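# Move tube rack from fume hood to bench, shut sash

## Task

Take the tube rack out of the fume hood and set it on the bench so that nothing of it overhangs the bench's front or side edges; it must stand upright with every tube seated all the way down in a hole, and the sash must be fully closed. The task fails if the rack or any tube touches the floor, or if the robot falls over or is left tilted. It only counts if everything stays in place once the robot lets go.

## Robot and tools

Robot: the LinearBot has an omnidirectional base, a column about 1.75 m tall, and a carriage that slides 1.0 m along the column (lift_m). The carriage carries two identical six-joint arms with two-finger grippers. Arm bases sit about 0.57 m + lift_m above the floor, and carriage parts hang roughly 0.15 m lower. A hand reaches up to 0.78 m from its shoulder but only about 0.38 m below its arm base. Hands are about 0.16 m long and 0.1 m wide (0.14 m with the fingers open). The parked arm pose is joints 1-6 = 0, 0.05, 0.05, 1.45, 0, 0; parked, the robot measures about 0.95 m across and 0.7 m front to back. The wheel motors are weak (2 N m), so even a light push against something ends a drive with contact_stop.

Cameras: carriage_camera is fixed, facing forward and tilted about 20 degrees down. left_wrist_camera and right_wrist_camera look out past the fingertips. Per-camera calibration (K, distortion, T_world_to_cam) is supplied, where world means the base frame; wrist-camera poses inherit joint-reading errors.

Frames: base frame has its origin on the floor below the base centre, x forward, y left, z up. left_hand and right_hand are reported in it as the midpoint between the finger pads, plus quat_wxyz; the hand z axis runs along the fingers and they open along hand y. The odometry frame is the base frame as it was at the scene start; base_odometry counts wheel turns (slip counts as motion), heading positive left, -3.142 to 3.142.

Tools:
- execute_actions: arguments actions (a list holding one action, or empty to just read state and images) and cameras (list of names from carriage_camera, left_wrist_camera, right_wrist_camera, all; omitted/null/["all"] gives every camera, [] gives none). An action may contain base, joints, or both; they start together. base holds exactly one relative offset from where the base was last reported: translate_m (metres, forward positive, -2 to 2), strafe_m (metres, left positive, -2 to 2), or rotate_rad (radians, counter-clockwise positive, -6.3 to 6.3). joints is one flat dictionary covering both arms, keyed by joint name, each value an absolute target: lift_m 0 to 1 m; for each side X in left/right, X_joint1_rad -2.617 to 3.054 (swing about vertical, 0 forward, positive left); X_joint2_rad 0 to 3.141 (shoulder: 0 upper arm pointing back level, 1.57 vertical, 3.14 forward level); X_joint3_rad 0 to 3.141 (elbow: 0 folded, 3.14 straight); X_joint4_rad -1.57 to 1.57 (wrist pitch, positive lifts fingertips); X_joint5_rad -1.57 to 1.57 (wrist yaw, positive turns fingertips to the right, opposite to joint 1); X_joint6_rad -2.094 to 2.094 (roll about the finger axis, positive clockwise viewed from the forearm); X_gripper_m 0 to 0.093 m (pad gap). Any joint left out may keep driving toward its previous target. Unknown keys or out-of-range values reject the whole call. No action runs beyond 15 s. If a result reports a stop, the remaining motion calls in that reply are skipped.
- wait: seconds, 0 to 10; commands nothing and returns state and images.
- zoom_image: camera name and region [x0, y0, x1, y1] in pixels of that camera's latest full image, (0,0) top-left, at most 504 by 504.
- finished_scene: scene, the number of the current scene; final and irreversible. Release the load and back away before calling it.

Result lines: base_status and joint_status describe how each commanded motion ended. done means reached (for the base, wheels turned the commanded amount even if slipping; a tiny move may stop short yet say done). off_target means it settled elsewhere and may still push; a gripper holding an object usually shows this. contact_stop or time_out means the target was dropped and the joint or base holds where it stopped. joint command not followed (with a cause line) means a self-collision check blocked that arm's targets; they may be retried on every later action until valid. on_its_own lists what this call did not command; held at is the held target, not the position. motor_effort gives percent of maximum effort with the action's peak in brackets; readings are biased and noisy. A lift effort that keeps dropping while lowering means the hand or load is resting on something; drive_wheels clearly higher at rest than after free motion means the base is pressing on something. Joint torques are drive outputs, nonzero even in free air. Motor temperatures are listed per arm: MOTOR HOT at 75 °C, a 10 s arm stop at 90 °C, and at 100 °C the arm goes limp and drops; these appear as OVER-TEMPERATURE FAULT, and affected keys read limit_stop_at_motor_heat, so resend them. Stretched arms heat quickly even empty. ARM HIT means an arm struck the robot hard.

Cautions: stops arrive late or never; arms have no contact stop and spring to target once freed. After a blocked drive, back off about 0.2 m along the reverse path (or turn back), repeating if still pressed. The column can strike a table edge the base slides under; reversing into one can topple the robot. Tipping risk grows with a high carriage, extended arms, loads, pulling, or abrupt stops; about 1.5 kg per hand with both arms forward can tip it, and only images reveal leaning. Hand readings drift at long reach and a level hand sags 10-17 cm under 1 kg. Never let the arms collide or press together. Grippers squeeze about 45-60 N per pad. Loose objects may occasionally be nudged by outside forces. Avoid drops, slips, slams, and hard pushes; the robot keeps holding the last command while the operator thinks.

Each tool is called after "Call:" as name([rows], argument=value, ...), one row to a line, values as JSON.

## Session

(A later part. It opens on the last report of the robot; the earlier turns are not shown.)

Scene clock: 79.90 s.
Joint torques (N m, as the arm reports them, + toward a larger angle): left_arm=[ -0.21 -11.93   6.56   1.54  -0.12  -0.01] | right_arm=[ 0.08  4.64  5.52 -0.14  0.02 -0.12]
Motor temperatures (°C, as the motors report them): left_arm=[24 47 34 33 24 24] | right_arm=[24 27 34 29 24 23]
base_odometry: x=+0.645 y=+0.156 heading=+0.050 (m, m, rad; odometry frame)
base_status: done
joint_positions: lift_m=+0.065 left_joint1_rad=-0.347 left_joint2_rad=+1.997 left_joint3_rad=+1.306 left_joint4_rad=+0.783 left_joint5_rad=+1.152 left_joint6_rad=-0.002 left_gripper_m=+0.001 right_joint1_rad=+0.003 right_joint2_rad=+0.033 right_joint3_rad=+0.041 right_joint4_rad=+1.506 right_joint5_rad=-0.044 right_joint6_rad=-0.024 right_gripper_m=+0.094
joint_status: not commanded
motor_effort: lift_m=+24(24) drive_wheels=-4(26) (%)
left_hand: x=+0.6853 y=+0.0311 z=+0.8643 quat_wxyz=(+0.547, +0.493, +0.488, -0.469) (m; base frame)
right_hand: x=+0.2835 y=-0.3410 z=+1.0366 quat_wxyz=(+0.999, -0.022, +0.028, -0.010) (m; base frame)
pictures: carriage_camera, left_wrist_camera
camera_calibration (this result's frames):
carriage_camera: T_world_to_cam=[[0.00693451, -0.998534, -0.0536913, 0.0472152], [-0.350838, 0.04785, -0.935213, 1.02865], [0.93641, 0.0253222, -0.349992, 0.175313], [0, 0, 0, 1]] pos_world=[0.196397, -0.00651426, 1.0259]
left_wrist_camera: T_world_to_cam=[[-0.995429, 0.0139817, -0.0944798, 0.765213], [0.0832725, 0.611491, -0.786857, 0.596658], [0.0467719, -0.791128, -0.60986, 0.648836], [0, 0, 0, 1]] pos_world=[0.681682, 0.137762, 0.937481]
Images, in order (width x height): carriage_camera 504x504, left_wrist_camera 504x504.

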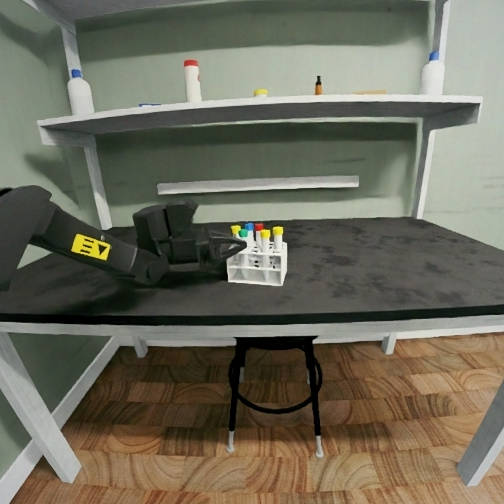

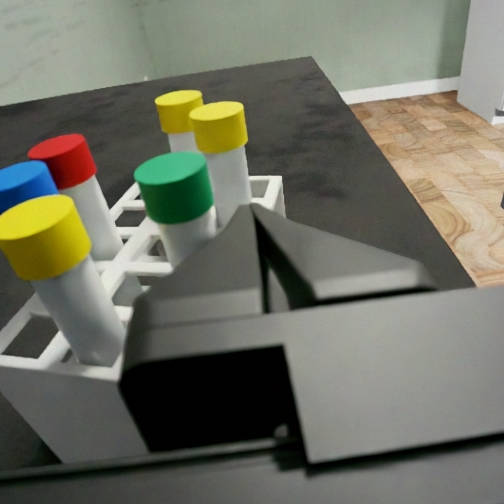

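Call:
execute_actions([
  {"base":{"translate_m":-0.03},"joints":{"lift_m":0.16}},
], cameras=[])

Call:
execute_actions([
  {"base":{"translate_m":0.08}},
], cameras=[])

Call:
execute_actions([
  {"joints":{"lift_m":0.11}},
], cameras=["carriage_camera"])

Call:
zoom_image(camera="carriage_camera", region=[180, 180, 330, 300])

Scene clock: 83.53 s.
Joint torques (N m, as the arm reports them, + toward a larger angle): left_arm=[ -0.43 -11.77   6.33   1.53  -0.12   0.  ] | right_arm=[-0.01  4.68  5.61 -0.16  0.04 -0.13]
Motor temperatures (°C, as the motors report them): left_arm=[24 47 35 33 24 24] | right_arm=[24 27 34 29 24 23]
base_odometry: x=+0.615 y=+0.154 heading=+0.050 (m, m, rad; odometry frame)
base_status: done
joint_positions: lift_m=+0.160 left_joint1_rad=-0.347 left_joint2_rad=+1.995 left_joint3_rad=+1.306 left_joint4_rad=+0.786 left_joint5_rad=+1.151 left_joint6_rad=-0.002 left_gripper_m=+0.001 right_joint1_rad=+0.003 right_joint2_rad=+0.033 right_joint3_rad=+0.041 right_joint4_rad=+1.506 right_joint5_rad=-0.044 right_joint6_rad=-0.024 right_gripper_m=+0.094
joint_status: all done
motor_effort: lift_m=+23(29) drive_wheels=+5(29) (%)
left_hand: x=+0.6851 y=+0.0312 z=+0.9607 quat_wxyz=(+0.548, +0.494, +0.486, -0.468) (m; base frame)
right_hand: x=+0.2835 y=-0.3410 z=+1.1317 quat_wxyz=(+0.999, -0.022, +0.028, -0.010) (m; base frame)
pictures: none
No camera images: the call's "cameras" was empty. Leave "cameras" out to get every camera's image.

Scene clock: 84.93 s.
Joint torques (N m, as the arm reports them, + toward a larger angle): left_arm=[ -0.17 -11.76   6.39   1.51  -0.09  -0.03] | right_arm=[ 0.07  4.56  5.55 -0.12  0.06 -0.13]
Motor temperatures (°C, as the motors report them): left_arm=[24 47 35 33 24 24] | right_arm=[24 27 34 29 24 23]
base_odometry: x=+0.695 y=+0.158 heading=+0.050 (m, m, rad; odometry frame)
base_status: done
joint_positions: lift_m=+0.160 left_joint1_rad=-0.347 left_joint2_rad=+1.995 left_joint3_rad=+1.306 left_joint4_rad=+0.785 left_joint5_rad=+1.151 left_joint6_rad=-0.002 left_gripper_m=+0.001 right_joint1_rad=+0.003 right_joint2_rad=+0.033 right_joint3_rad=+0.041 right_joint4_rad=+1.505 right_joint5_rad=-0.044 right_joint6_rad=-0.024 right_gripper_m=+0.094
joint_status: not commanded
motor_effort: lift_m=+24(23) drive_wheels=-4(33) (%)
left_hand: x=+0.6851 y=+0.0312 z=+0.9606 quat_wxyz=(+0.548, +0.494, +0.486, -0.468) (m; base frame)
right_hand: x=+0.2836 y=-0.3410 z=+1.1317 quat_wxyz=(+0.999, -0.022, +0.028, -0.010) (m; base frame)
pictures: none
No camera images: the call's "cameras" was empty. Leave "cameras" out to get every camera's image.

Scene clock: 85.67 s.
Joint torques (N m, as the arm reports them, + toward a larger angle): left_arm=[ -0.23 -11.8    6.19   1.3   -0.13   0.  ] | right_arm=[ 0.01  4.63  5.46 -0.17  0.04 -0.12]
Motor temperatures (°C, as the motors report them): left_arm=[24 47 35 33 24 24] | right_arm=[24 27 34 29 24 23]
base_odometry: x=+0.695 y=+0.158 heading=+0.050 (m, m, rad; odometry frame)
base_status: not commanded
joint_positions: lift_m=+0.110 left_joint1_rad=-0.347 left_joint2_rad=+1.995 left_joint3_rad=+1.306 left_joint4_rad=+0.804 left_joint5_rad=+1.150 left_joint6_rad=-0.002 left_gripper_m=+0.001 right_joint1_rad=+0.003 right_joint2_rad=+0.033 right_joint3_rad=+0.041 right_joint4_rad=+1.506 right_joint5_rad=-0.044 right_joint6_rad=-0.024 right_gripper_m=+0.094
joint_status: all done
motor_effort: lift_m=+21(22) drive_wheels=-2(4) (%)
left_hand: x=+0.6850 y=+0.0313 z=+0.9136 quat_wxyz=(+0.554, +0.496, +0.480, -0.465) (m; base frame)
right_hand: x=+0.2833 y=-0.3410 z=+1.0820 quat_wxyz=(+0.999, -0.022, +0.028, -0.010) (m; base frame)
pictures: carriage_camera
camera_calibration (this result's frames):
carriage_camera: T_world_to_cam=[[0.00693451, -0.998534, -0.0536913, 0.0496502], [-0.350838, 0.04785, -0.935213, 1.07106], [0.93641, 0.0253222, -0.349992, 0.191186], [0, 0, 0, 1]] pos_world=[0.196397, -0.00651426, 1.07125]
Images, in order (width x height): carriage_camera 504x504.

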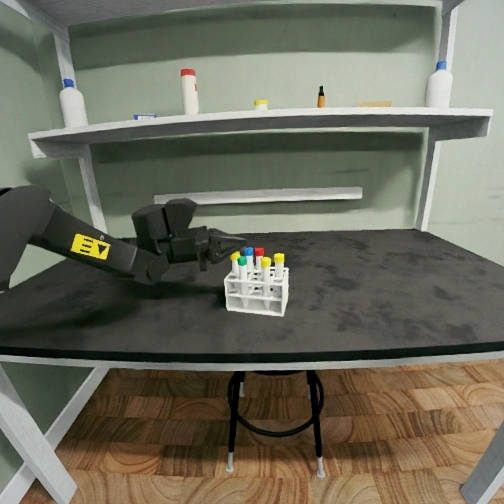

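Region (180, 180, 330, 300) of carriage_camera's 504x504 image, scaled by 3.360, with more detail than that image has; it fills the top 403 rows of this view, and the rest is white.

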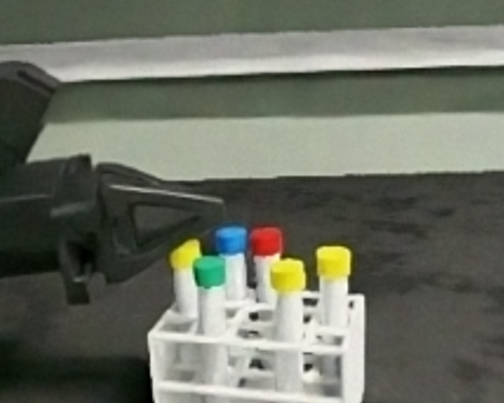

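Call:
execute_actions([
  {"joints":{"lift_m":0.085}},
], cameras=[])

Call:
execute_actions([
  {"joints":{"lift_m":0.25}},
], cameras=["carriage_camera"])

Call:
zoom_image(camera="carriage_camera", region=[190, 240, 330, 360])

Scene clock: 87.93 s.
Joint torques (N m, as the arm reports them, + toward a larger angle): left_arm=[-0.29 -9.58  5.77  0.83 -0.09 -0.06] | right_arm=[-0.07  4.63  5.55 -0.16  0.04 -0.15]
Motor temperatures (°C, as the motors report them): left_arm=[24 47 35 33 24 24] | right_arm=[24 27 34 29 24 23]
base_odometry: x=+0.695 y=+0.158 heading=+0.050 (m, m, rad; odometry frame)
base_status: not commanded
joint_positions: lift_m=+0.085 left_joint1_rad=-0.347 left_joint2_rad=+1.969 left_joint3_rad=+1.315 left_joint4_rad=+0.857 left_joint5_rad=+1.142 left_joint6_rad=-0.002 left_gripper_m=+0.001 right_joint1_rad=+0.003 right_joint2_rad=+0.033 right_joint3_rad=+0.041 right_joint4_rad=+1.506 right_joint5_rad=-0.044 right_joint6_rad=-0.024 right_gripper_m=+0.094
joint_status: all done
motor_effort: lift_m=+20(20) drive_wheels=-1(2) (%)
left_hand: x=+0.6820 y=+0.0330 z=+0.9122 quat_wxyz=(+0.583, +0.504, +0.452, -0.450) (m; base frame)
right_hand: x=+0.2834 y=-0.3410 z=+1.0570 quat_wxyz=(+0.999, -0.022, +0.028, -0.010) (m; base frame)
pictures: none
No camera images: the call's "cameras" was empty. Leave "cameras" out to get every camera's image.

Scene clock: 89.13 s.
Joint torques (N m, as the arm reports them, + toward a larger angle): left_arm=[ -0.12 -11.91   5.64   1.43  -0.03  -0.02] | right_arm=[-0.01  4.58  5.43 -0.11  0.04 -0.15]
Motor temperatures (°C, as the motors report them): left_arm=[24 47 35 33 24 24] | right_arm=[24 27 34 29 24 23]
base_odometry: x=+0.695 y=+0.158 heading=+0.050 (m, m, rad; odometry frame)
base_status: not commanded
joint_positions: lift_m=+0.250 left_joint1_rad=-0.347 left_joint2_rad=+1.998 left_joint3_rad=+1.315 left_joint4_rad=+0.792 left_joint5_rad=+1.145 left_joint6_rad=-0.002 left_gripper_m=+0.001 right_joint1_rad=+0.003 right_joint2_rad=+0.033 right_joint3_rad=+0.041 right_joint4_rad=+1.506 right_joint5_rad=-0.043 right_joint6_rad=-0.024 right_gripper_m=+0.094
joint_status: all done
motor_effort: lift_m=+24(29) drive_wheels=+4(2) (%)
left_hand: x=+0.6872 y=+0.0309 z=+1.0535 quat_wxyz=(+0.554, +0.494, +0.484, -0.465) (m; base frame)
right_hand: x=+0.2835 y=-0.3411 z=+1.2216 quat_wxyz=(+0.999, -0.022, +0.028, -0.010) (m; base frame)
pictures: carriage_camera
camera_calibration (this result's frames):
carriage_camera: T_world_to_cam=[[0.00693451, -0.998534, -0.0536913, 0.0571468], [-0.350838, 0.04785, -0.935213, 1.20164], [0.93641, 0.0253222, -0.349992, 0.240053], [0, 0, 0, 1]] pos_world=[0.196397, -0.00651426, 1.21087]
Images, in order (width x height): carriage_camera 504x504.

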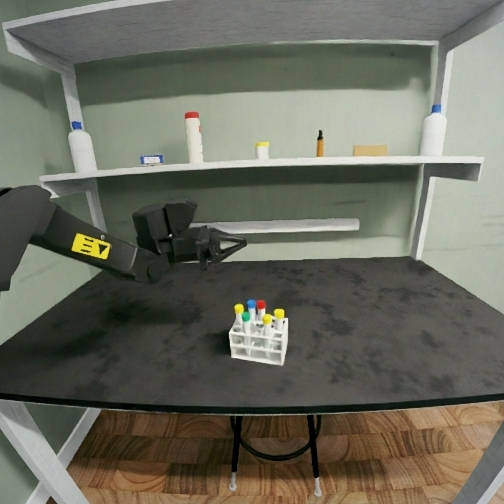

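Region (190, 240, 330, 360) of carriage_camera's 504x504 image, scaled by 3.600, with more detail than that image has; it fills the top 432 rows of this view, and the rest is white.

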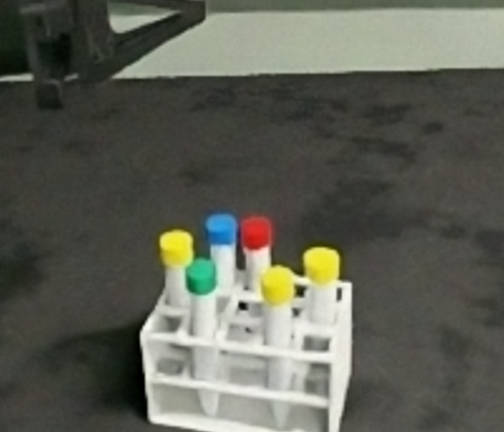

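Call:
execute_actions([
  {"base":{"translate_m":-1.28},"joints":{"lift_m":0.44}},
], cameras=[])

Call:
execute_actions([
  {"base":{"rotate_rad":-1.56},"joints":{"left_joint1_rad":0,"left_joint5_rad":0,"left_joint2_rad":1.6,"left_joint3_rad":1.2,"left_joint4_rad":0.3,"left_joint6_rad":1.57,"left_gripper_m":0.093,"right_joint1_rad":0,"right_joint5_rad":0,"right_joint2_rad":1.6,"right_joint3_rad":1.2,"right_joint4_rad":0.3,"right_joint6_rad":1.57,"right_gripper_m":0.093}},
], cameras=[])

Call:
execute_actions([
  {"base":{"translate_m":1.2}},
])

Scene clock: 96.20 s.
Joint torques (N m, as the arm reports them, + toward a larger angle): left_arm=[ -0.28 -12.03   5.8    1.53  -0.08   0.04] | right_arm=[-0.05  4.64  5.57 -0.12  0.02 -0.13]
Motor temperatures (°C, as the motors report them): left_arm=[24 48 35 33 24 24] | right_arm=[24 27 34 29 24 23]
base_odometry: x=-0.583 y=+0.095 heading=+0.050 (m, m, rad; odometry frame)
base_status: done
joint_positions: lift_m=+0.440 left_joint1_rad=-0.347 left_joint2_rad=+2.000 left_joint3_rad=+1.315 left_joint4_rad=+0.784 left_joint5_rad=+1.146 left_joint6_rad=-0.002 left_gripper_m=+0.001 right_joint1_rad=+0.003 right_joint2_rad=+0.033 right_joint3_rad=+0.041 right_joint4_rad=+1.503 right_joint5_rad=-0.043 right_joint6_rad=-0.024 right_gripper_m=+0.094
joint_status: all done
motor_effort: lift_m=+24(29) drive_wheels=-2(53) (%)
left_hand: x=+0.6875 y=+0.0307 z=+1.2411 quat_wxyz=(+0.550, +0.492, +0.487, -0.467) (m; base frame)
right_hand: x=+0.2841 y=-0.3411 z=+1.4116 quat_wxyz=(+0.999, -0.022, +0.029, -0.010) (m; base frame)
pictures: none
No camera images: the call's "cameras" was empty. Leave "cameras" out to get every camera's image.

Scene clock: 99.30 s.
Joint torques (N m, as the arm reports them, + toward a larger angle): left_arm=[-0.5  -8.39  7.4   1.86 -0.04 -0.04] | right_arm=[  0.   -10.77   9.5    2.08   0.06  -0.13]
Motor temperatures (°C, as the motors report them): left_arm=[24 47 35 33 24 24] | right_arm=[24 28 35 30 24 23]
base_odometry: x=-0.583 y=+0.095 heading=-1.510 (m, m, rad; odometry frame)
base_status: done
joint_positions: lift_m=+0.440 left_joint1_rad=+0.006 left_joint2_rad=+1.590 left_joint3_rad=+1.204 left_joint4_rad=+0.313 left_joint5_rad=-0.001 left_joint6_rad=+1.564 left_gripper_m=+0.093 right_joint1_rad=+0.000 right_joint2_rad=+1.613 right_joint3_rad=+1.173 right_joint4_rad=+0.294 right_joint5_rad=-0.002 right_joint6_rad=+1.562 right_gripper_m=+0.093
joint_status: all done
motor_effort: lift_m=+24(24) drive_wheels=+7(42) (%)
left_hand: x=+0.7888 y=+0.3520 z=+1.3053 quat_wxyz=(+0.482, +0.514, +0.521, +0.482) (m; base frame)
right_hand: x=+0.7905 y=-0.3481 z=+1.2736 quat_wxyz=(+0.464, +0.532, +0.538, +0.461) (m; base frame)
pictures: none
No camera images: the call's "cameras" was empty. Leave "cameras" out to get every camera's image.

Scene clock: 104.00 s.
Joint torques (N m, as the arm reports them, + toward a larger angle): left_arm=[-0.59 -8.48  7.45  1.93 -0.05 -0.05] | right_arm=[ -0.07 -10.94   9.46   2.1    0.06  -0.14]
Motor temperatures (°C, as the motors report them): left_arm=[24 46 35 34 24 24] | right_arm=[24 29 36 32 24 23]
base_odometry: x=-0.512 y=-1.103 heading=-1.511 (m, m, rad; odometry frame)
base_status: done
joint_positions: lift_m=+0.440 left_joint1_rad=+0.006 left_joint2_rad=+1.590 left_joint3_rad=+1.204 left_joint4_rad=+0.310 left_joint5_rad=-0.001 left_joint6_rad=+1.564 left_gripper_m=+0.093 right_joint1_rad=+0.000 right_joint2_rad=+1.613 right_joint3_rad=+1.173 right_joint4_rad=+0.295 right_joint5_rad=-0.002 right_joint6_rad=+1.562 right_gripper_m=+0.093
joint_status: not commanded
motor_effort: lift_m=+24(24) drive_wheels=-6(41) (%)
left_hand: x=+0.7887 y=+0.3520 z=+1.3046 quat_wxyz=(+0.481, +0.515, +0.522, +0.481) (m; base frame)
right_hand: x=+0.7906 y=-0.3481 z=+1.2739 quat_wxyz=(+0.464, +0.532, +0.538, +0.461) (m; base frame)
pictures: carriage_camera, left_wrist_camera, right_wrist_camera
camera_calibration (this result's frames):
carriage_camera: T_world_to_cam=[[0.00693451, -0.998534, -0.0536913, 0.0673488], [-0.350838, 0.04785, -0.935213, 1.37934], [0.93641, 0.0253222, -0.349992, 0.306555], [0, 0, 0, 1]] pos_world=[0.196397, -0.00651426, 1.40089]
left_wrist_camera: T_world_to_cam=[[-0.162118, 0.00157083, -0.98677, 1.41643], [-0.632686, 0.767234, 0.105166, 0.0843643], [0.757249, 0.641365, -0.123388, -0.532884], [0, 0, 0, 1]] pos_world=[0.68653, 0.274821, 1.32307]
right_wrist_camera: T_world_to_cam=[[-0.286565, 0.068687, -0.955595, 1.46546], [-0.559928, 0.797342, 0.225224, 0.442838], [0.777406, 0.599606, -0.190031, -0.0515223], [0, 0, 0, 1]] pos_world=[0.707961, -0.422858, 1.29086]
Images, in order (width x height): carriage_camera 504x504, left_wrist_camera 504x504, right_wrist_camera 504x504.

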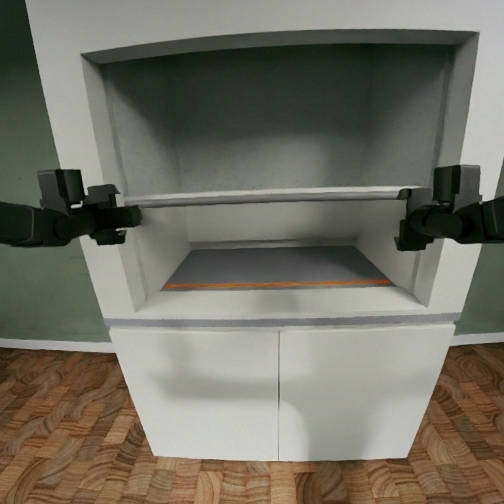

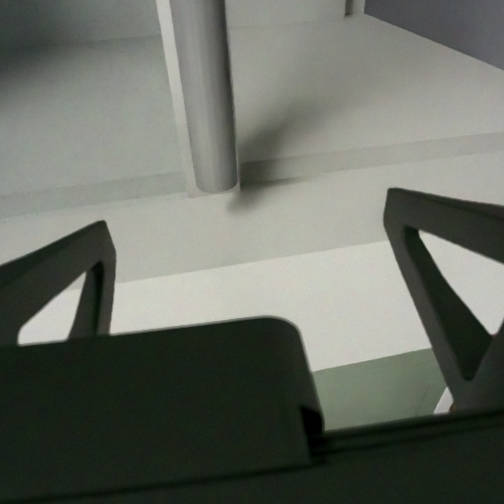

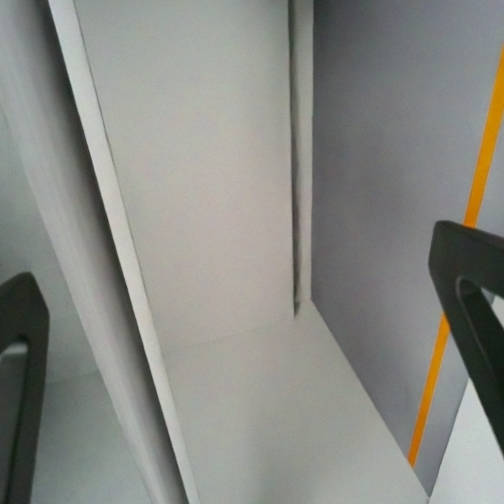

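Call:
execute_actions([
  {"base":{"strafe_m":-0.11},"joints":{"lift_m":0.46,"right_joint3_rad":1.25,"right_joint4_rad":0.27}},
], cameras=[])

Call:
execute_actions([
  {"base":{"translate_m":0.17}},
])

Scene clock: 109.77 s.
Joint torques (N m, as the arm reports them, + toward a larger angle): left_arm=[-0.2  -8.77  7.39  1.93 -0.04 -0.05] | right_arm=[ 0.03 -9.31  8.35  1.97  0.05 -0.16]
Motor temperatures (°C, as the motors report them): left_arm=[24 45 36 34 24 24] | right_arm=[24 30 37 34 24 23]
base_odometry: x=-0.621 y=-1.110 heading=-1.510 (m, m, rad; odometry frame)
base_status: done
joint_positions: lift_m=+0.460 left_joint1_rad=+0.004 left_joint2_rad=+1.594 left_joint3_rad=+1.204 left_joint4_rad=+0.308 left_joint5_rad=-0.001 left_joint6_rad=+1.564 left_gripper_m=+0.093 right_joint1_rad=+0.000 right_joint2_rad=+1.597 right_joint3_rad=+1.240 right_joint4_rad=+0.276 right_joint5_rad=-0.002 right_joint6_rad=+1.562 right_gripper_m=+0.093
joint_status: all done
motor_effort: lift_m=+23(30) drive_wheels=-2(31) (%)
left_hand: x=+0.7896 y=+0.3508 z=+1.3217 quat_wxyz=(+0.479, +0.517, +0.523, +0.479) (m; base frame)
right_hand: x=+0.7915 y=-0.3481 z=+1.3303 quat_wxyz=(+0.481, +0.517, +0.522, +0.478) (m; base frame)
pictures: none
No camera images: the call's "cameras" was empty. Leave "cameras" out to get every camera's image.

Scene clock: 111.80 s.
Joint torques (N m, as the arm reports them, + toward a larger angle): left_arm=[-0.34 -3.05  9.89  2.61  0.01 -0.07] | right_arm=[-0.08 -1.68  9.58  3.19  0.07 -0.15]
Motor temperatures (°C, as the motors report them): left_arm=[24 45 36 35 24 24] | right_arm=[24 30 37 35 24 23]
base_odometry: x=-0.612 y=-1.275 heading=-1.511 (m, m, rad; odometry frame)
base_status: translate_m contact_stop (by the wheels' count: +0.165 of +0.170)
joint_positions: lift_m=+0.460 left_joint1_rad=+0.003 left_joint2_rad=+1.526 left_joint3_rad=+1.169 left_joint4_rad=+0.232 left_joint5_rad=-0.002 left_joint6_rad=+1.565 left_gripper_m=+0.093 right_joint1_rad=+0.001 right_joint2_rad=+1.514 right_joint3_rad=+1.224 right_joint4_rad=+0.133 right_joint5_rad=-0.002 right_joint6_rad=+1.563 right_gripper_m=+0.093
joint_status: not commanded
motor_effort: lift_m=+24(24) drive_wheels=+36(57) (%)
left_hand: x=+0.7717 y=+0.3506 z=+1.3192 quat_wxyz=(+0.468, +0.527, +0.533, +0.468) (m; base frame)
right_hand: x=+0.7688 y=-0.3479 z=+1.3278 quat_wxyz=(+0.460, +0.535, +0.540, +0.458) (m; base frame)
pictures: carriage_camera, left_wrist_camera, right_wrist_camera
camera_calibration (this result's frames):
carriage_camera: T_world_to_cam=[[0.00693451, -0.998534, -0.0536913, 0.0684259], [-0.350838, 0.04785, -0.935213, 1.3981], [0.93641, 0.0253222, -0.349992, 0.313577], [0, 0, 0, 1]] pos_world=[0.196397, -0.00651426, 1.42095]
left_wrist_camera: T_world_to_cam=[[-0.211208, 0.00252777, -0.977438, 1.4534], [-0.625395, 0.768165, 0.137124, 0.0250091], [0.751181, 0.640246, -0.160662, -0.463063], [0, 0, 0, 1]] pos_world=[0.670455, 0.27359, 1.34278]
right_wrist_camera: T_world_to_cam=[[-0.298955, 0.0693231, -0.951746, 1.51536], [-0.557168, 0.797022, 0.233067, 0.405701], [0.774719, 0.599959, -0.199649, -0.00949169], [0, 0, 0, 1]] pos_world=[0.686423, -0.422708, 1.34579]
Images, in order (width x height): carriage_camera 504x504, left_wrist_camera 504x504, right_wrist_camera 504x504.

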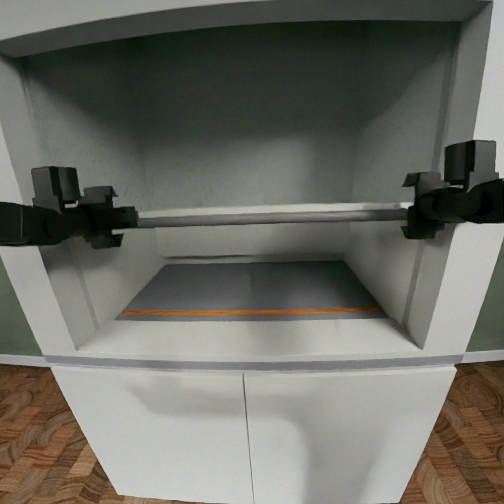

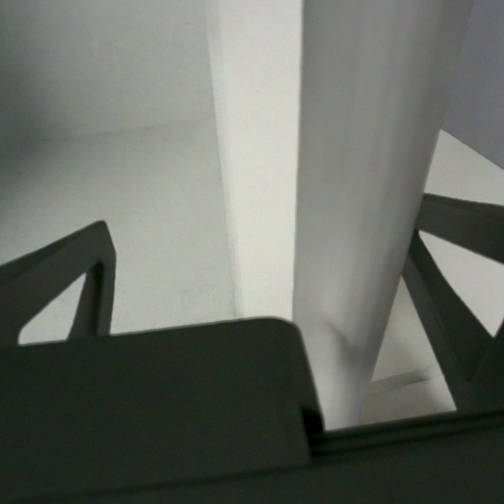

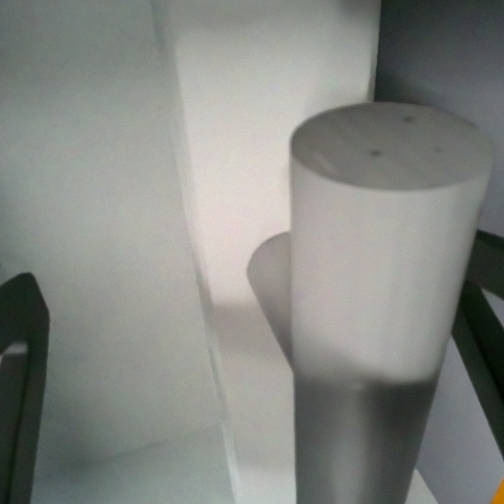

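Call:
execute_actions([
  {"base":{"translate_m":-0.03},"joints":{"lift_m":0.44}},
], cameras=[])

Call:
execute_actions([
  {"joints":{"left_gripper_m":0.0,"right_gripper_m":0.0}},
], cameras=[])

Call:
execute_actions([
  {"joints":{"lift_m":0.25,"left_gripper_m":0.0,"right_gripper_m":0.0,"left_joint4_rad":0.1,"right_joint4_rad":0.1}},
], cameras=["carriage_camera"])

Call:
execute_actions([
  {"joints":{"lift_m":0.1,"left_gripper_m":0.0,"right_gripper_m":0.0,"left_joint4_rad":0.1,"right_joint4_rad":0.1}},
], cameras=["carriage_camera"])

Scene clock: 115.40 s.
Joint torques (N m, as the arm reports them, + toward a larger angle): left_arm=[-0.25 -8.55  8.6   1.96 -0.01 -0.09] | right_arm=[-0.12 -8.87  8.85  2.06  0.05 -0.14]
Motor temperatures (°C, as the motors report them): left_arm=[24 44 37 36 24 24] | right_arm=[24 30 38 37 24 23]
base_odometry: x=-0.614 y=-1.245 heading=-1.511 (m, m, rad; odometry frame)
base_status: done
joint_positions: lift_m=+0.440 left_joint1_rad=+0.003 left_joint2_rad=+1.591 left_joint3_rad=+1.188 left_joint4_rad=+0.304 left_joint5_rad=-0.003 left_joint6_rad=+1.565 left_gripper_m=+0.093 right_joint1_rad=+0.001 right_joint2_rad=+1.592 right_joint3_rad=+1.233 right_joint4_rad=+0.269 right_joint5_rad=-0.003 right_joint6_rad=+1.563 right_gripper_m=+0.093
joint_status: all done
motor_effort: lift_m=+20(20) drive_wheels=+3(20) (%)
left_hand: x=+0.7878 y=+0.3508 z=+1.2951 quat_wxyz=(+0.475, +0.521, +0.527, +0.475) (m; base frame)
right_hand: x=+0.7899 y=-0.3477 z=+1.3078 quat_wxyz=(+0.478, +0.519, +0.525, +0.476) (m; base frame)
pictures: none
No camera images: the call's "cameras" was empty. Leave "cameras" out to get every camera's image.

Scene clock: 116.13 s.
Joint torques (N m, as the arm reports them, + toward a larger angle): left_arm=[-0.32 -8.47  7.69  1.78  0.   -0.2 ] | right_arm=[-0.11 -9.16  8.42  1.82  0.09 -0.15]
Motor temperatures (°C, as the motors report them): left_arm=[24 44 37 36 24 24] | right_arm=[24 30 38 37 24 23]
base_odometry: x=-0.614 y=-1.245 heading=-1.511 (m, m, rad; odometry frame)
base_status: not commanded
joint_positions: lift_m=+0.440 left_joint1_rad=+0.003 left_joint2_rad=+1.591 left_joint3_rad=+1.198 left_joint4_rad=+0.324 left_joint5_rad=-0.003 left_joint6_rad=+1.576 left_gripper_m=+0.023 right_joint1_rad=+0.001 right_joint2_rad=+1.593 right_joint3_rad=+1.238 right_joint4_rad=+0.293 right_joint5_rad=-0.003 right_joint6_rad=+1.565 right_gripper_m=+0.024
joint_status: left_gripper_m off_target (ended at +0.023, target +0.000); right_gripper_m off_target (ended at +0.024, target +0.000)
motor_effort: lift_m=+22(21) drive_wheels=+2(2) (%)
left_hand: x=+0.7888 y=+0.3508 z=+1.3049 quat_wxyz=(+0.480, +0.516, +0.517, +0.486) (m; base frame)
right_hand: x=+0.7908 y=-0.3477 z=+1.3155 quat_wxyz=(+0.485, +0.513, +0.518, +0.484) (m; base frame)
pictures: none
No camera images: the call's "cameras" was empty. Leave "cameras" out to get every camera's image.

Scene clock: 117.63 s.
Joint torques (N m, as the arm reports them, + toward a larger angle): left_arm=[-0.21 -7.52  4.55  0.59  0.   -0.23] | right_arm=[-0.19 -8.06  5.68  0.74  0.05 -0.17]
Motor temperatures (°C, as the motors report them): left_arm=[24 43 37 35 24 24] | right_arm=[24 30 38 37 24 23]
base_odometry: x=-0.614 y=-1.245 heading=-1.511 (m, m, rad; odometry frame)
base_status: not commanded
joint_positions: lift_m=+0.250 left_joint1_rad=+0.003 left_joint2_rad=+1.579 left_joint3_rad=+1.246 left_joint4_rad=+0.263 left_joint5_rad=-0.004 left_joint6_rad=+1.578 left_gripper_m=+0.023 right_joint1_rad=+0.001 right_joint2_rad=+1.583 right_joint3_rad=+1.275 right_joint4_rad=+0.256 right_joint5_rad=-0.003 right_joint6_rad=+1.565 right_gripper_m=+0.023
joint_status: left_joint4_rad off_target (ended at +0.263, target +0.100); left_gripper_m off_target (ended at +0.023, target +0.000); right_joint4_rad off_target (ended at +0.256, target +0.100); right_gripper_m off_target (ended at +0.023, target +0.000); the others done
motor_effort: lift_m=+20(20) drive_wheels=-13(41) (%)
left_hand: x=+0.7876 y=+0.3510 z=+1.1292 quat_wxyz=(+0.479, +0.517, +0.517, +0.486) (m; base frame)
right_hand: x=+0.7893 y=-0.3477 z=+1.1403 quat_wxyz=(+0.487, +0.510, +0.515, +0.487) (m; base frame)
pictures: carriage_camera
camera_calibration (this result's frames):
carriage_camera: T_world_to_cam=[[0.00693451, -0.998534, -0.0536913, 0.0571692], [-0.350838, 0.04785, -0.935213, 1.20203], [0.93641, 0.0253222, -0.349992, 0.240199], [0, 0, 0, 1]] pos_world=[0.196397, -0.00651426, 1.21129]
Images, in order (width x height): carriage_camera 504x504.

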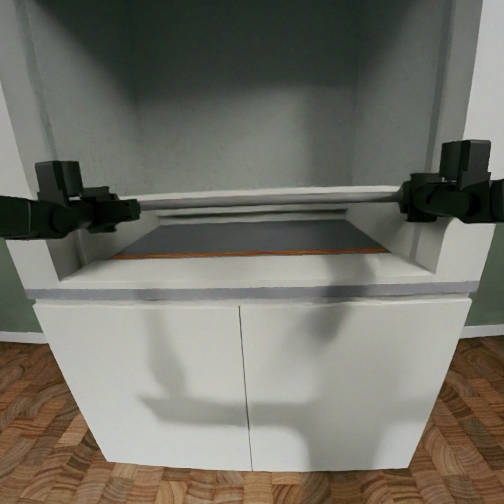

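Scene clock: 119.00 s.
Joint torques (N m, as the arm reports them, + toward a larger angle): left_arm=[-0.23 -7.3   4.39  0.52  0.   -0.22] | right_arm=[-0.06 -7.77  5.34  0.74  0.04 -0.18]
Motor temperatures (°C, as the motors report them): left_arm=[24 43 36 35 24 24] | right_arm=[24 30 37 36 24 23]
base_odometry: x=-0.614 y=-1.245 heading=-1.511 (m, m, rad; odometry frame)
base_status: not commanded
joint_positions: lift_m=+0.100 left_joint1_rad=+0.003 left_joint2_rad=+1.575 left_joint3_rad=+1.247 left_joint4_rad=+0.266 left_joint5_rad=-0.004 left_joint6_rad=+1.577 left_gripper_m=+0.023 right_joint1_rad=+0.001 right_joint2_rad=+1.580 right_joint3_rad=+1.280 right_joint4_rad=+0.254 right_joint5_rad=-0.003 right_joint6_rad=+1.565 right_gripper_m=+0.022
joint_status: left_joint4_rad off_target (ended at +0.266, target +0.100); left_gripper_m off_target (ended at +0.023, target +0.000); right_joint4_rad off_target (ended at +0.254, target +0.100); right_gripper_m off_target (ended at +0.022, target +0.000); the others done
motor_effort: lift_m=+20(20) drive_wheels=-11(41) (%)
left_hand: x=+0.7868 y=+0.3509 z=+0.9825 quat_wxyz=(+0.481, +0.515, +0.515, +0.488) (m; base frame)
right_hand: x=+0.7887 y=-0.3477 z=+0.9935 quat_wxyz=(+0.489, +0.509, +0.514, +0.488) (m; base frame)
pictures: carriage_camera
camera_calibration (this result's frames):
carriage_camera: T_world_to_cam=[[0.00693451, -0.998534, -0.0536913, 0.0491171], [-0.350838, 0.04785, -0.935213, 1.06178], [0.93641, 0.0253222, -0.349992, 0.187711], [0, 0, 0, 1]] pos_world=[0.196397, -0.00651426, 1.06132]
Images, in order (width x height): carriage_camera 504x504.

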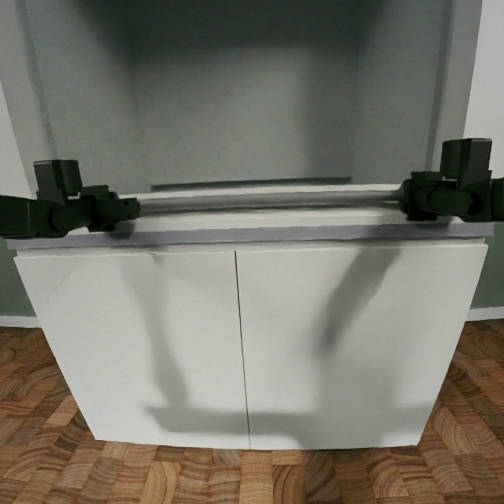

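Call:
execute_actions([
  {"joints":{"lift_m":0.22,"left_joint2_rad":2.0,"left_joint3_rad":1.3,"left_joint4_rad":0.65,"right_joint2_rad":2.0,"right_joint3_rad":1.3,"right_joint4_rad":0.65,"left_gripper_m":0,"right_gripper_m":0}},
], cameras=[])

Call:
execute_actions([
  {"base":{"translate_m":-0.04},"joints":{"lift_m":0.32,"left_joint4_rad":0.1,"right_joint4_rad":0.1,"left_gripper_m":0,"right_gripper_m":0}},
], cameras=[])

Call:
execute_actions([
  {"joints":{"lift_m":0.2,"left_joint4_rad":-0.2,"right_joint4_rad":-0.2,"left_gripper_m":0,"right_gripper_m":0}},
], cameras=[])

Call:
execute_actions([
  {"joints":{"left_joint2_rad":2.15,"left_joint4_rad":-0.5,"right_joint2_rad":2.15,"right_joint3_rad":1.3,"right_joint4_rad":-0.5,"left_gripper_m":0,"right_gripper_m":0}},
])

Scene clock: 125.63 s.
Joint torques (N m, as the arm reports them, + toward a larger angle): left_arm=[-0.42 -0.58 13.22  4.04  0.17 -0.27] | right_arm=[-0.23 -0.59 14.49  3.09  0.21 -0.21]
Motor temperatures (°C, as the motors report them): left_arm=[24 42 36 35 24 24] | right_arm=[24 30 38 36 24 23]
base_odometry: x=-0.614 y=-1.225 heading=-1.512 (m, m, rad; odometry frame)
base_status: not commanded
joint_positions: lift_m=+0.220 left_joint1_rad=+0.005 left_joint2_rad=+1.853 left_joint3_rad=+1.214 left_joint4_rad=+0.414 left_joint5_rad=-0.016 left_joint6_rad=+1.584 left_gripper_m=+0.022 right_joint1_rad=+0.003 right_joint2_rad=+1.865 right_joint3_rad=+1.200 right_joint4_rad=+0.521 right_joint5_rad=-0.016 right_joint6_rad=+1.569 right_gripper_m=+0.026
joint_status: left_joint2_rad off_target (ended at +1.853, target +2.000); left_joint3_rad off_target (ended at +1.213, target +1.300); left_joint4_rad off_target (ended at +0.414, target +0.650); left_gripper_m off_target (ended at +0.022, target +0.000); right_joint2_rad off_target (ended at +1.865, target +2.000); right_joint3_rad off_target (ended at +1.201, target +1.300); right_joint4_rad off_target (ended at +0.521, target +0.650); right_gripper_m off_target (ended at +0.026, target +0.000); the others done
motor_effort: lift_m=+22(30) drive_wheels=+102(102) (%)
left_hand: x=+0.8345 y=+0.3542 z=+0.9761 quat_wxyz=(+0.432, +0.552, +0.554, +0.449) (m; base frame)
right_hand: x=+0.8386 y=-0.3439 z=+0.9892 quat_wxyz=(+0.458, +0.529, +0.540, +0.467) (m; base frame)
pictures: none
No camera images: the call's "cameras" was empty. Leave "cameras" out to get every camera's image.

Scene clock: 126.83 s.
Joint torques (N m, as the arm reports them, + toward a larger angle): left_arm=[ -0.46 -16.73   5.32   0.54   0.17  -0.29] | right_arm=[ -0.24 -16.99   6.43  -0.02   0.22  -0.19]
Motor temperatures (°C, as the motors report them): left_arm=[24 42 37 35 24 24] | right_arm=[24 31 38 36 24 23]
base_odometry: x=-0.617 y=-1.186 heading=-1.512 (m, m, rad; odometry frame)
base_status: done
joint_positions: lift_m=+0.320 left_joint1_rad=+0.005 left_joint2_rad=+2.051 left_joint3_rad=+1.324 left_joint4_rad=+0.257 left_joint5_rad=-0.012 left_joint6_rad=+1.585 left_gripper_m=+0.023 right_joint1_rad=+0.003 right_joint2_rad=+2.040 right_joint3_rad=+1.305 right_joint4_rad=+0.338 right_joint5_rad=-0.012 right_joint6_rad=+1.567 right_gripper_m=+0.034
joint_status: left_joint4_rad off_target (ended at +0.256, target +0.100); left_gripper_m off_target (ended at +0.023, target +0.000); right_joint4_rad off_target (ended at +0.338, target +0.100); right_gripper_m off_target (ended at +0.034, target +0.000); the others done
on_its_own: left_joint2_rad moved +0.198 to your old target +2.000; left_joint3_rad moved +0.110 to your old target +1.300; right_joint2_rad moved +0.175 to your old target +2.000; right_joint3_rad moved +0.105 to your old target +1.300
motor_effort: lift_m=+28(30) drive_wheels=-45(80) (%)
left_hand: x=+0.8529 y=+0.3537 z=+0.9798 quat_wxyz=(+0.362, +0.603, +0.602, +0.377) (m; base frame)
right_hand: x=+0.8570 y=-0.3445 z=+0.9956 quat_wxyz=(+0.388, +0.584, +0.593, +0.395) (m; base frame)
pictures: none
No camera images: the call's "cameras" was empty. Leave "cameras" out to get every camera's image.

Scene clock: 127.93 s.
Joint torques (N m, as the arm reports them, + toward a larger angle): left_arm=[-0.52 -6.32 -0.09 -1.48  0.12 -0.3 ] | right_arm=[-0.27 -4.51  1.45 -1.91  0.14 -0.2 ]
Motor temperatures (°C, as the motors report them): left_arm=[24 42 36 35 24 24] | right_arm=[24 31 38 36 24 23]
base_odometry: x=-0.617 y=-1.186 heading=-1.512 (m, m, rad; odometry frame)
base_status: not commanded
joint_positions: lift_m=+0.201 left_joint1_rad=+0.005 left_joint2_rad=+1.918 left_joint3_rad=+1.410 left_joint4_rad=+0.194 left_joint5_rad=-0.011 left_joint6_rad=+1.584 left_gripper_m=+0.023 right_joint1_rad=+0.003 right_joint2_rad=+1.902 right_joint3_rad=+1.381 right_joint4_rad=+0.268 right_joint5_rad=-0.012 right_joint6_rad=+1.567 right_gripper_m=+0.028
joint_status: left_joint4_rad off_target (ended at +0.194, target -0.200); left_gripper_m off_target (ended at +0.023, target +0.000); right_joint4_rad off_target (ended at +0.268, target -0.200); right_gripper_m off_target (ended at +0.028, target +0.000); the others done
motor_effort: lift_m=+17(22) drive_wheels=-39(51) (%)
left_hand: x=+0.8558 y=+0.3535 z=+0.9614 quat_wxyz=(+0.409, +0.572, +0.572, +0.422) (m; base frame)
right_hand: x=+0.8552 y=-0.3445 z=+0.9744 quat_wxyz=(+0.430, +0.554, +0.564, +0.436) (m; base frame)
pictures: none
No camera images: the call's "cameras" was empty. Leave "cameras" out to get every camera's image.

Scene clock: 128.83 s.
Joint torques (N m, as the arm reports them, + toward a larger angle): left_arm=[-0.39  2.99 -1.55 -3.01  0.11 -0.27] | right_arm=[-0.27  6.02  0.61 -2.75  0.17 -0.2 ]
Motor temperatures (°C, as the motors report them): left_arm=[24 42 36 35 24 24] | right_arm=[24 31 38 36 24 23]
base_odometry: x=-0.617 y=-1.185 heading=-1.512 (m, m, rad; odometry frame)
base_status: not commanded
joint_positions: lift_m=+0.201 left_joint1_rad=+0.005 left_joint2_rad=+1.939 left_joint3_rad=+1.430 left_joint4_rad=+0.169 left_joint5_rad=-0.011 left_joint6_rad=+1.584 left_gripper_m=+0.023 right_joint1_rad=+0.003 right_joint2_rad=+1.925 right_joint3_rad=+1.392 right_joint4_rad=+0.266 right_joint5_rad=-0.013 right_joint6_rad=+1.568 right_gripper_m=+0.028
joint_status: left_joint2_rad off_target (ended at +1.939, target +2.150); left_joint4_rad off_target (ended at +0.169, target -0.500); left_gripper_m off_target (ended at +0.023, target +0.000); right_joint2_rad off_target (ended at +1.925, target +2.150); right_joint3_rad off_target (ended at +1.392, target +1.300); right_joint4_rad off_target (ended at +0.266, target -0.500); right_gripper_m off_target (ended at +0.028, target +0.000)
motor_effort: lift_m=+17(17) drive_wheels=+37(39) (%)
left_hand: x=+0.8589 y=+0.3535 z=+0.9531 quat_wxyz=(+0.401, +0.578, +0.578, +0.415) (m; base frame)
right_hand: x=+0.8592 y=-0.3444 z=+0.9665 quat_wxyz=(+0.426, +0.557, +0.566, +0.433) (m; base frame)
pictures: carriage_camera, left_wrist_camera, right_wrist_camera
camera_calibration (this result's frames):
carriage_camera: T_world_to_cam=[[0.00693451, -0.998534, -0.0536913, 0.0545002], [-0.350838, 0.04785, -0.935213, 1.15554], [0.93641, 0.0253222, -0.349992, 0.222801], [0, 0, 0, 1]] pos_world=[0.196397, -0.00651426, 1.16158]
left_wrist_camera: T_world_to_cam=[[-0.415939, 0.0189318, -0.909195, 1.21894], [-0.584227, 0.76061, 0.28311, -0.044312], [0.696903, 0.648933, -0.305307, -0.407767], [0, 0, 0, 1]] pos_world=[0.76529, 0.275241, 0.996305]
right_wrist_camera: T_world_to_cam=[[-0.401009, 0.0710897, -0.913312, 1.24943], [-0.538314, 0.788402, 0.297725, 0.455811], [0.741222, 0.611039, -0.277888, -0.0455802], [0, 0, 0, 1]] pos_world=[0.780185, -0.420332, 0.992743]
Images, in order (width x height): carriage_camera 504x504, left_wrist_camera 504x504, right_wrist_camera 504x504.

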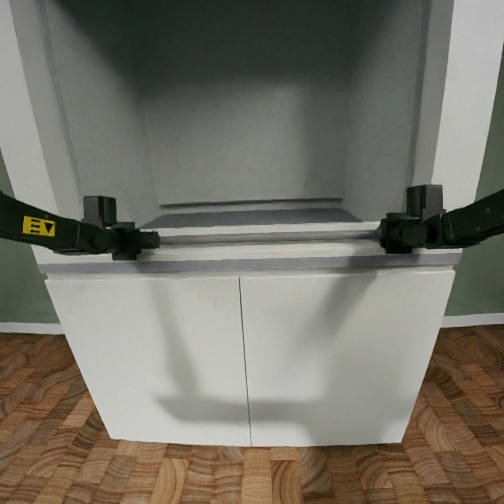

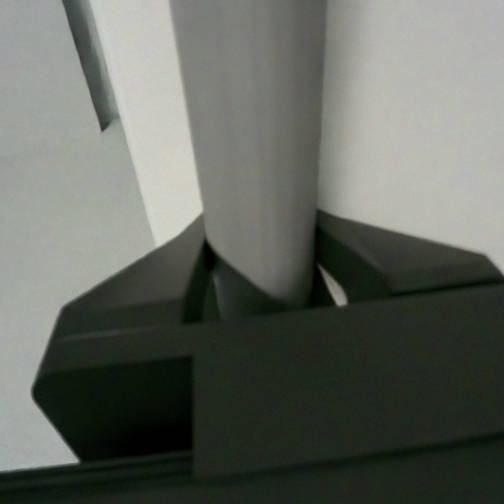

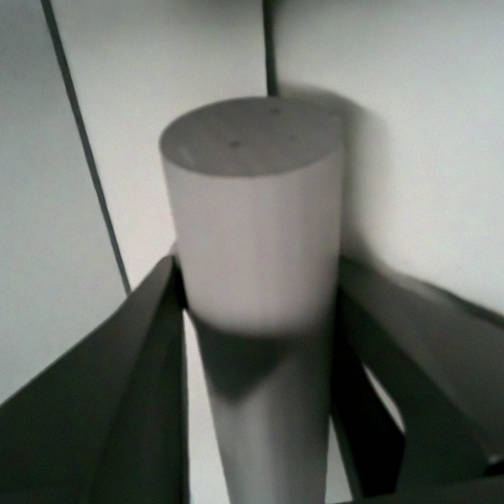

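Continue with release and top press.

Call:
execute_actions([
  {"joints":{"lift_m":0.24,"left_gripper_m":0.06,"right_gripper_m":0.06,"left_joint2_rad":1.95,"left_joint3_rad":1.42,"left_joint4_rad":0.25,"right_joint2_rad":1.95,"right_joint3_rad":1.42,"right_joint4_rad":0.25}},
], cameras=[])

Call:
execute_actions([
  {"base":{"translate_m":-0.25}},
], cameras=[])

Call:
execute_actions([
  {"joints":{"lift_m":0.31,"left_gripper_m":0,"right_gripper_m":0,"left_joint4_rad":0,"right_joint4_rad":0}},
], cameras=[])

Call:
execute_actions([
  {"base":{"translate_m":0.26}},
])

Scene clock: 132.23 s.
Joint torques (N m, as the arm reports them, + toward a larger angle): left_arm=[ -0.59 -12.2    7.3    2.56   0.05  -0.21] | right_arm=[ -0.35 -12.89   6.54   2.38   0.11  -0.19]
Motor temperatures (°C, as the motors report them): left_arm=[24 42 36 37 24 24] | right_arm=[24 31 37 38 24 23]
base_odometry: x=-0.617 y=-1.185 heading=-1.512 (m, m, rad; odometry frame)
base_status: not commanded
joint_positions: lift_m=+0.240 left_joint1_rad=+0.005 left_joint2_rad=+1.946 left_joint3_rad=+1.423 left_joint4_rad=+0.184 left_joint5_rad=-0.006 left_joint6_rad=+1.576 left_gripper_m=+0.060 right_joint1_rad=+0.003 right_joint2_rad=+1.945 right_joint3_rad=+1.432 right_joint4_rad=+0.204 right_joint5_rad=-0.007 right_joint6_rad=+1.568 right_gripper_m=+0.060
joint_status: left_joint4_rad off_target (ended at +0.184, target +0.250); right_joint4_rad off_target (ended at +0.204, target +0.250); the others done
motor_effort: lift_m=+22(26) drive_wheels=+25(40) (%)
left_hand: x=+0.8598 y=+0.3526 z=+0.9891 quat_wxyz=(+0.405, +0.576, +0.578, +0.412) (m; base frame)
right_hand: x=+0.8625 y=-0.3453 z=+0.9983 quat_wxyz=(+0.415, +0.568, +0.574, +0.419) (m; base frame)
pictures: none
No camera images: the call's "cameras" was empty. Leave "cameras" out to get every camera's image.

Scene clock: 134.53 s.
Joint torques (N m, as the arm reports them, + toward a larger angle): left_arm=[ -0.48 -12.39   7.11   2.01   0.03  -0.19] | right_arm=[ -0.3  -12.88   6.5    2.06   0.1   -0.2 ]
Motor temperatures (°C, as the motors report them): left_arm=[24 42 36 37 24 24] | right_arm=[24 32 37 38 24 23]
base_odometry: x=-0.631 y=-0.936 heading=-1.512 (m, m, rad; odometry frame)
base_status: done
joint_positions: lift_m=+0.240 left_joint1_rad=+0.005 left_joint2_rad=+1.948 left_joint3_rad=+1.423 left_joint4_rad=+0.244 left_joint5_rad=-0.005 left_joint6_rad=+1.576 left_gripper_m=+0.060 right_joint1_rad=+0.003 right_joint2_rad=+1.945 right_joint3_rad=+1.432 right_joint4_rad=+0.245 right_joint5_rad=-0.006 right_joint6_rad=+1.568 right_gripper_m=+0.060
joint_status: not commanded
on_its_own: left_joint4_rad moved +0.060 to your old target +0.250; right_joint4_rad moved +0.041 to your old target +0.250
motor_effort: lift_m=+22(22) drive_wheels=-4(36) (%)
left_hand: x=+0.8644 y=+0.3525 z=+1.0019 quat_wxyz=(+0.421, +0.564, +0.566, +0.429) (m; base frame)
right_hand: x=+0.8654 y=-0.3456 z=+1.0079 quat_wxyz=(+0.427, +0.560, +0.565, +0.430) (m; base frame)
pictures: none
No camera images: the call's "cameras" was empty. Leave "cameras" out to get every camera's image.

Scene clock: 135.40 s.
Joint torques (N m, as the arm reports them, + toward a larger angle): left_arm=[ -0.43 -12.3    7.21   1.77   0.05  -0.17] | right_arm=[ -0.28 -13.02   6.34   1.86   0.11  -0.16]
Motor temperatures (°C, as the motors report them): left_arm=[24 42 36 37 24 24] | right_arm=[24 32 37 38 24 23]
base_odometry: x=-0.631 y=-0.936 heading=-1.512 (m, m, rad; odometry frame)
base_status: not commanded
joint_positions: lift_m=+0.310 left_joint1_rad=+0.005 left_joint2_rad=+1.947 left_joint3_rad=+1.423 left_joint4_rad=+0.015 left_joint5_rad=-0.005 left_joint6_rad=+1.576 left_gripper_m=+0.001 right_joint1_rad=+0.003 right_joint2_rad=+1.948 right_joint3_rad=+1.432 right_joint4_rad=+0.009 right_joint5_rad=-0.006 right_joint6_rad=+1.568 right_gripper_m=+0.000
joint_status: all done
motor_effort: lift_m=+24(29) drive_wheels=-2(3) (%)
left_hand: x=+0.8428 y=+0.3524 z=+1.0204 quat_wxyz=(+0.355, +0.609, +0.611, +0.361) (m; base frame)
right_hand: x=+0.8438 y=-0.3457 z=+1.0230 quat_wxyz=(+0.357, +0.607, +0.612, +0.361) (m; base frame)
pictures: none
No camera images: the call's "cameras" was empty. Leave "cameras" out to get every camera's image.

Scene clock: 137.73 s.
Joint torques (N m, as the arm reports them, + toward a larger angle): left_arm=[ -0.22 -12.2    7.25   1.85   0.02  -0.18] | right_arm=[ -0.29 -13.02   6.3    1.83   0.11  -0.2 ]
Motor temperatures (°C, as the motors report them): left_arm=[24 43 36 37 24 24] | right_arm=[24 33 37 38 24 23]
base_odometry: x=-0.616 y=-1.195 heading=-1.513 (m, m, rad; odometry frame)
base_status: done
joint_positions: lift_m=+0.310 left_joint1_rad=+0.005 left_joint2_rad=+1.947 left_joint3_rad=+1.423 left_joint4_rad=+0.008 left_joint5_rad=-0.004 left_joint6_rad=+1.576 left_gripper_m=+0.001 right_joint1_rad=+0.003 right_joint2_rad=+1.948 right_joint3_rad=+1.432 right_joint4_rad=+0.003 right_joint5_rad=-0.004 right_joint6_rad=+1.568 right_gripper_m=+0.000
joint_status: not commanded
motor_effort: lift_m=+24(24) drive_wheels=-7(31) (%)
left_hand: x=+0.8419 y=+0.3522 z=+1.0188 quat_wxyz=(+0.353, +0.611, +0.612, +0.359) (m; base frame)
right_hand: x=+0.8430 y=-0.3459 z=+1.0216 quat_wxyz=(+0.355, +0.608, +0.613, +0.358) (m; base frame)
pictures: carriage_camera, left_wrist_camera, right_wrist_camera
camera_calibration (this result's frames):
carriage_camera: T_world_to_cam=[[0.00693451, -0.998534, -0.0536913, 0.0603704], [-0.350838, 0.04785, -0.935213, 1.25779], [0.93641, 0.0253222, -0.349992, 0.261066], [0, 0, 0, 1]] pos_world=[0.196397, -0.00651426, 1.27091]
left_wrist_camera: T_world_to_cam=[[-0.568471, 0.0115169, -0.822623, 1.31443], [-0.523961, 0.765821, 0.372803, -0.215817], [0.634276, 0.64295, -0.429313, -0.193882], [0, 0, 0, 1]] pos_world=[0.757107, 0.274796, 1.0785]
right_wrist_camera: T_world_to_cam=[[-0.611434, 0.0720594, -0.788007, 1.34313], [-0.443146, 0.79385, 0.416442, 0.232297], [0.655568, 0.603829, -0.453454, 0.231754], [0, 0, 0, 1]] pos_world=[0.772246, -0.421134, 1.06675]
Images, in order (width x height): carriage_camera 504x504, left_wrist_camera 504x504, right_wrist_camera 504x504.

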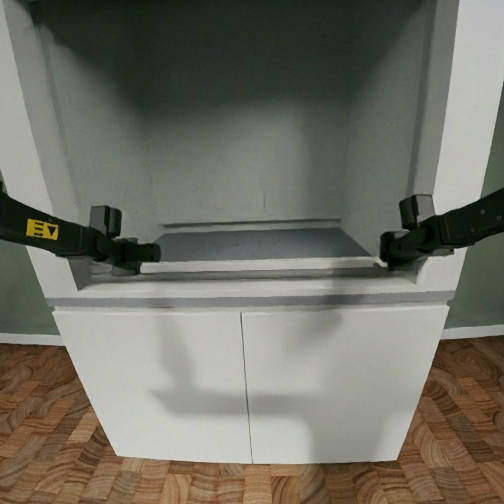

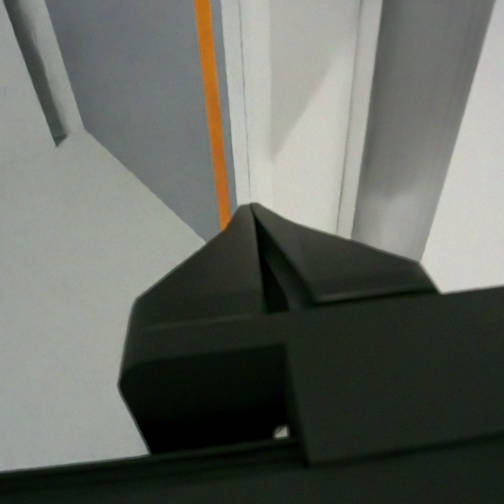

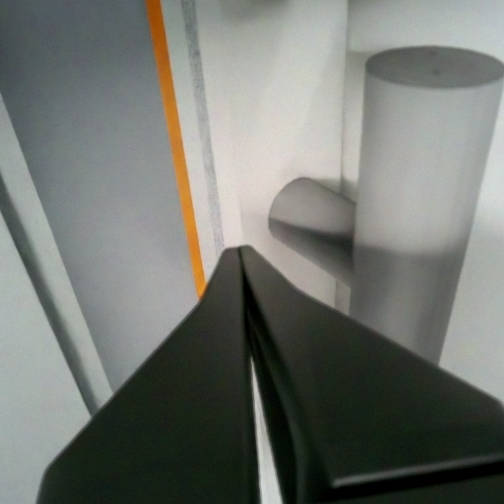

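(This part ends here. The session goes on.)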